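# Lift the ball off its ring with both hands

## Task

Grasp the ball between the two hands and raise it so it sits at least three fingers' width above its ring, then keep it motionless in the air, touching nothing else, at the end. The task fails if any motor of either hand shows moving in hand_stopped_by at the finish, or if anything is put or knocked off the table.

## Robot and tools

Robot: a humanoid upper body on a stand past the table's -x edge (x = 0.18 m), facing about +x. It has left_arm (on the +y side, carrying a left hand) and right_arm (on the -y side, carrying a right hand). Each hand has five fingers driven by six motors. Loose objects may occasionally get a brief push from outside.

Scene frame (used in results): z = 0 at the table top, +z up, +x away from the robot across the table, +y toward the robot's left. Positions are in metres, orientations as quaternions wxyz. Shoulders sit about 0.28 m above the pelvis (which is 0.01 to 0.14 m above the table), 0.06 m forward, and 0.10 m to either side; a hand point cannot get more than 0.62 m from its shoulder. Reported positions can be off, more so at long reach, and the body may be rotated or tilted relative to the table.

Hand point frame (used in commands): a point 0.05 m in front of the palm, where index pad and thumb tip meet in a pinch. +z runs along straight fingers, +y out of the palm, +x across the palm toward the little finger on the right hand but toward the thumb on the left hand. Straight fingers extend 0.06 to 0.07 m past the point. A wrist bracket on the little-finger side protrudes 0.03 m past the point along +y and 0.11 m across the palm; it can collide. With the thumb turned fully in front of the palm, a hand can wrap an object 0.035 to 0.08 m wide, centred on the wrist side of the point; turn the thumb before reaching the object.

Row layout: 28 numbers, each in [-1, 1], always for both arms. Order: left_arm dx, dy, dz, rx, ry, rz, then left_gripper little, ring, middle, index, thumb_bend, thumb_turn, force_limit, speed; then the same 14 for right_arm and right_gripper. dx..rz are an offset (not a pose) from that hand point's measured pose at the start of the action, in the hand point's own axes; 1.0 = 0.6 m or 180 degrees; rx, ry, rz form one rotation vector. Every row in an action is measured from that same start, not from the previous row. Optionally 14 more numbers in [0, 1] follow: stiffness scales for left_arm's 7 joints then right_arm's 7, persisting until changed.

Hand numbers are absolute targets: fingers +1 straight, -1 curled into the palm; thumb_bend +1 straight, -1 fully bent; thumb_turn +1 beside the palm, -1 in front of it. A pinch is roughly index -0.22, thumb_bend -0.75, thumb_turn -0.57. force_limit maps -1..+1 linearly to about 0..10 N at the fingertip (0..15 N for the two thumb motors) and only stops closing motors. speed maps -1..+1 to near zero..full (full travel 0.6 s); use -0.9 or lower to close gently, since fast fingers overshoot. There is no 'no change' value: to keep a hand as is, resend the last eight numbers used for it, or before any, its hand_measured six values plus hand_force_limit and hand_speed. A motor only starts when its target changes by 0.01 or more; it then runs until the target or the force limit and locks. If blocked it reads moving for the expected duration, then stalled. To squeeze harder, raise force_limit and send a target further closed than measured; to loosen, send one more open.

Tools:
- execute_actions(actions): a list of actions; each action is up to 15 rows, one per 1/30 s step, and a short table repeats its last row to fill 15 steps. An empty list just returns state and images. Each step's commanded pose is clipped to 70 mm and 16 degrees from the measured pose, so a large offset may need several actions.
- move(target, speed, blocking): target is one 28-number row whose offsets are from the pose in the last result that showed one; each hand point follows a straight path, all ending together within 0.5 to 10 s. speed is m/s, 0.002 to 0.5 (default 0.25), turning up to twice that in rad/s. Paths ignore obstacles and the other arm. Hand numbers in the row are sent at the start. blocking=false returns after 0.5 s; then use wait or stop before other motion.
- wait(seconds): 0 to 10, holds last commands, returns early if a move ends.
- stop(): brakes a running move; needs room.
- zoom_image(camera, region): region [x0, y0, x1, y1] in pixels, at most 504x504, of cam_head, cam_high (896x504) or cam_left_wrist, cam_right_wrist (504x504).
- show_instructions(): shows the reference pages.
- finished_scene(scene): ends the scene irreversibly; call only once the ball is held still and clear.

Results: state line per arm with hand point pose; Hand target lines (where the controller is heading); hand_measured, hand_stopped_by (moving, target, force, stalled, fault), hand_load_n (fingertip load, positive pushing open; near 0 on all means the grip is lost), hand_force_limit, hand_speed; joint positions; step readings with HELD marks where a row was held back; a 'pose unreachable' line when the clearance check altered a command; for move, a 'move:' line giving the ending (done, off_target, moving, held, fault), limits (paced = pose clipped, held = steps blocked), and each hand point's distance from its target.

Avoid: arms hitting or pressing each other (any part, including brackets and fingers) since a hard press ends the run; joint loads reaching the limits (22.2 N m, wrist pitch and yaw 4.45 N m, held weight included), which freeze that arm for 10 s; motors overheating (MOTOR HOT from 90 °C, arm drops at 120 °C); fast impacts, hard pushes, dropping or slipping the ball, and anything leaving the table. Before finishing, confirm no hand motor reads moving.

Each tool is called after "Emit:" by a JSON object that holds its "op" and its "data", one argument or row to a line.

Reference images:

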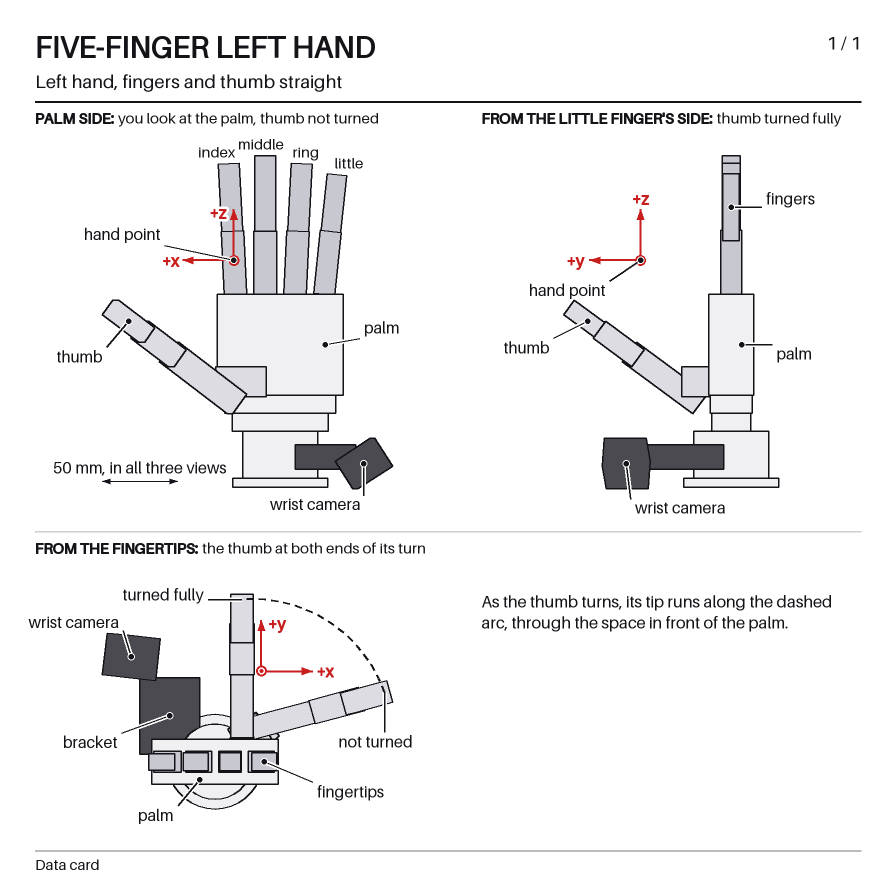

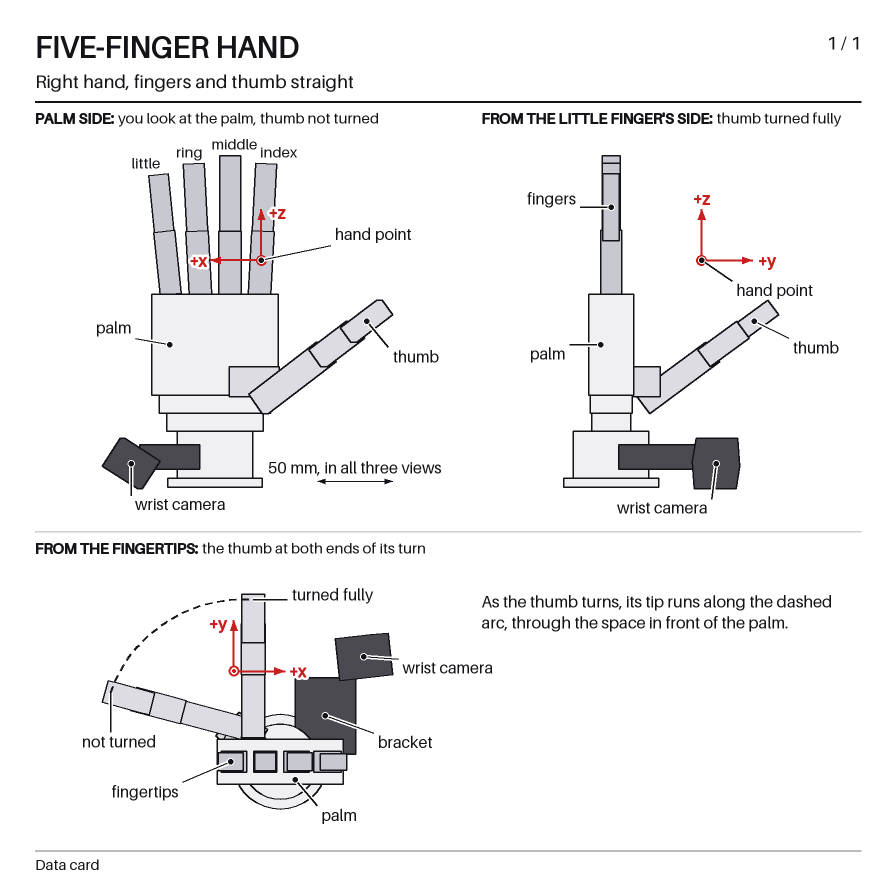

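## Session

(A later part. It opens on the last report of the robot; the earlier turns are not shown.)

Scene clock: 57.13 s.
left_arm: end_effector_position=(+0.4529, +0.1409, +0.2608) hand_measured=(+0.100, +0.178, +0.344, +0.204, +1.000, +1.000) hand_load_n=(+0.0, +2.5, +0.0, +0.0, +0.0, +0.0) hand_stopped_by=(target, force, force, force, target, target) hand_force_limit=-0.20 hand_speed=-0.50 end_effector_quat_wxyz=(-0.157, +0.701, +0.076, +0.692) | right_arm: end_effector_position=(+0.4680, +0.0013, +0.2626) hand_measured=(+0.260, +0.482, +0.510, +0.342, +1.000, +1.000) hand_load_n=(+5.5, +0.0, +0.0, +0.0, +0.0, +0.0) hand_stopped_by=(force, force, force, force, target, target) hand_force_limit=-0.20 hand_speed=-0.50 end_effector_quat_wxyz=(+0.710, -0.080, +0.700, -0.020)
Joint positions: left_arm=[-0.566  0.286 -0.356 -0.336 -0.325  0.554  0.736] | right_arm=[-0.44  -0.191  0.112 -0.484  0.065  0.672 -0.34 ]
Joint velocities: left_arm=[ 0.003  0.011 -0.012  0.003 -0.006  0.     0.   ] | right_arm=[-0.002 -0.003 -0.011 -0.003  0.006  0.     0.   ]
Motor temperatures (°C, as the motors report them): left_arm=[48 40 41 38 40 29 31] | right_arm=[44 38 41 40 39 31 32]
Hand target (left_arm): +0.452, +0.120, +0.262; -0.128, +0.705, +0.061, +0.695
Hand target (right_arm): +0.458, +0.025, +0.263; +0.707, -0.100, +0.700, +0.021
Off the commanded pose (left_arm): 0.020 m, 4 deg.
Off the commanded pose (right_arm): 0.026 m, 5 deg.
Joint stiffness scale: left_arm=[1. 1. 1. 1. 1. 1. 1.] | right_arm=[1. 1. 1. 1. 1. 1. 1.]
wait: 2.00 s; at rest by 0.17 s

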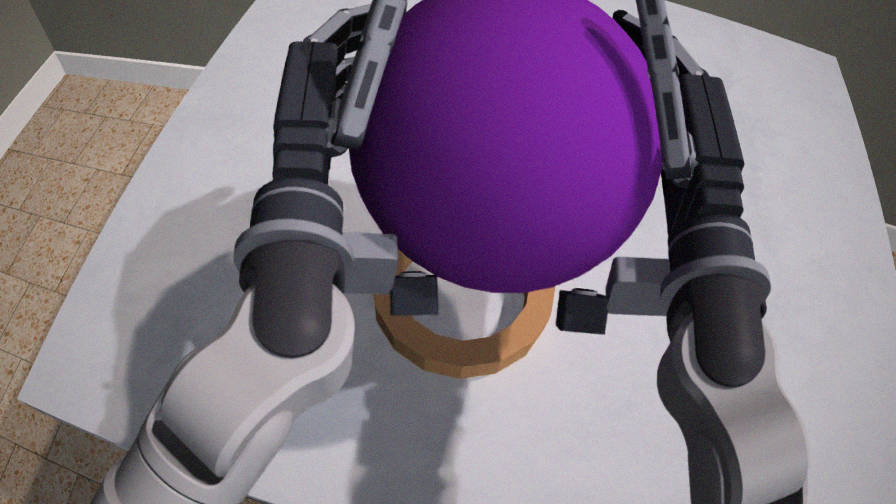

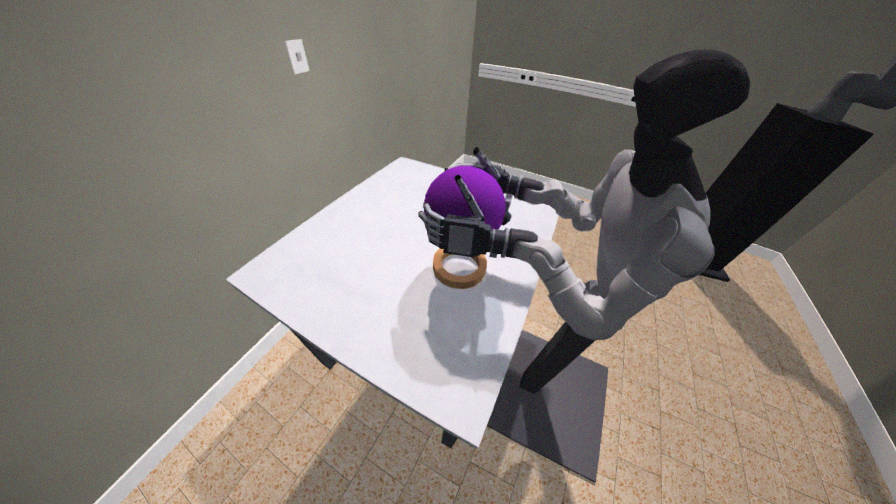

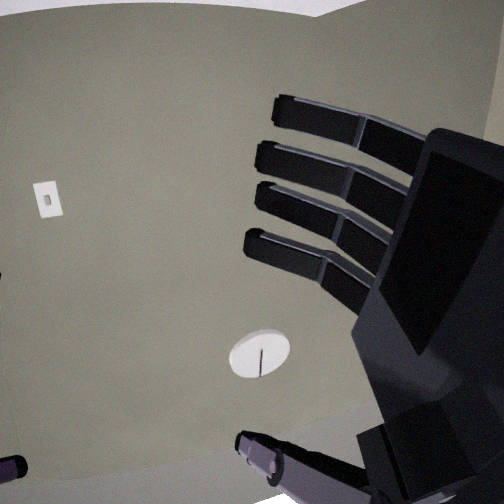

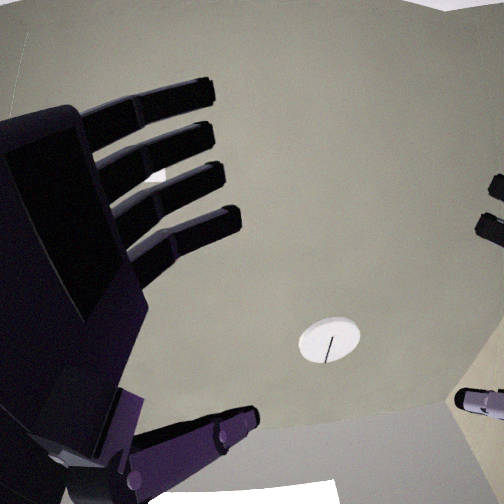

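Emit:
{"op": "finished_scene", "data": {
  "scene": 1
}}

The scene is finished: the task was done.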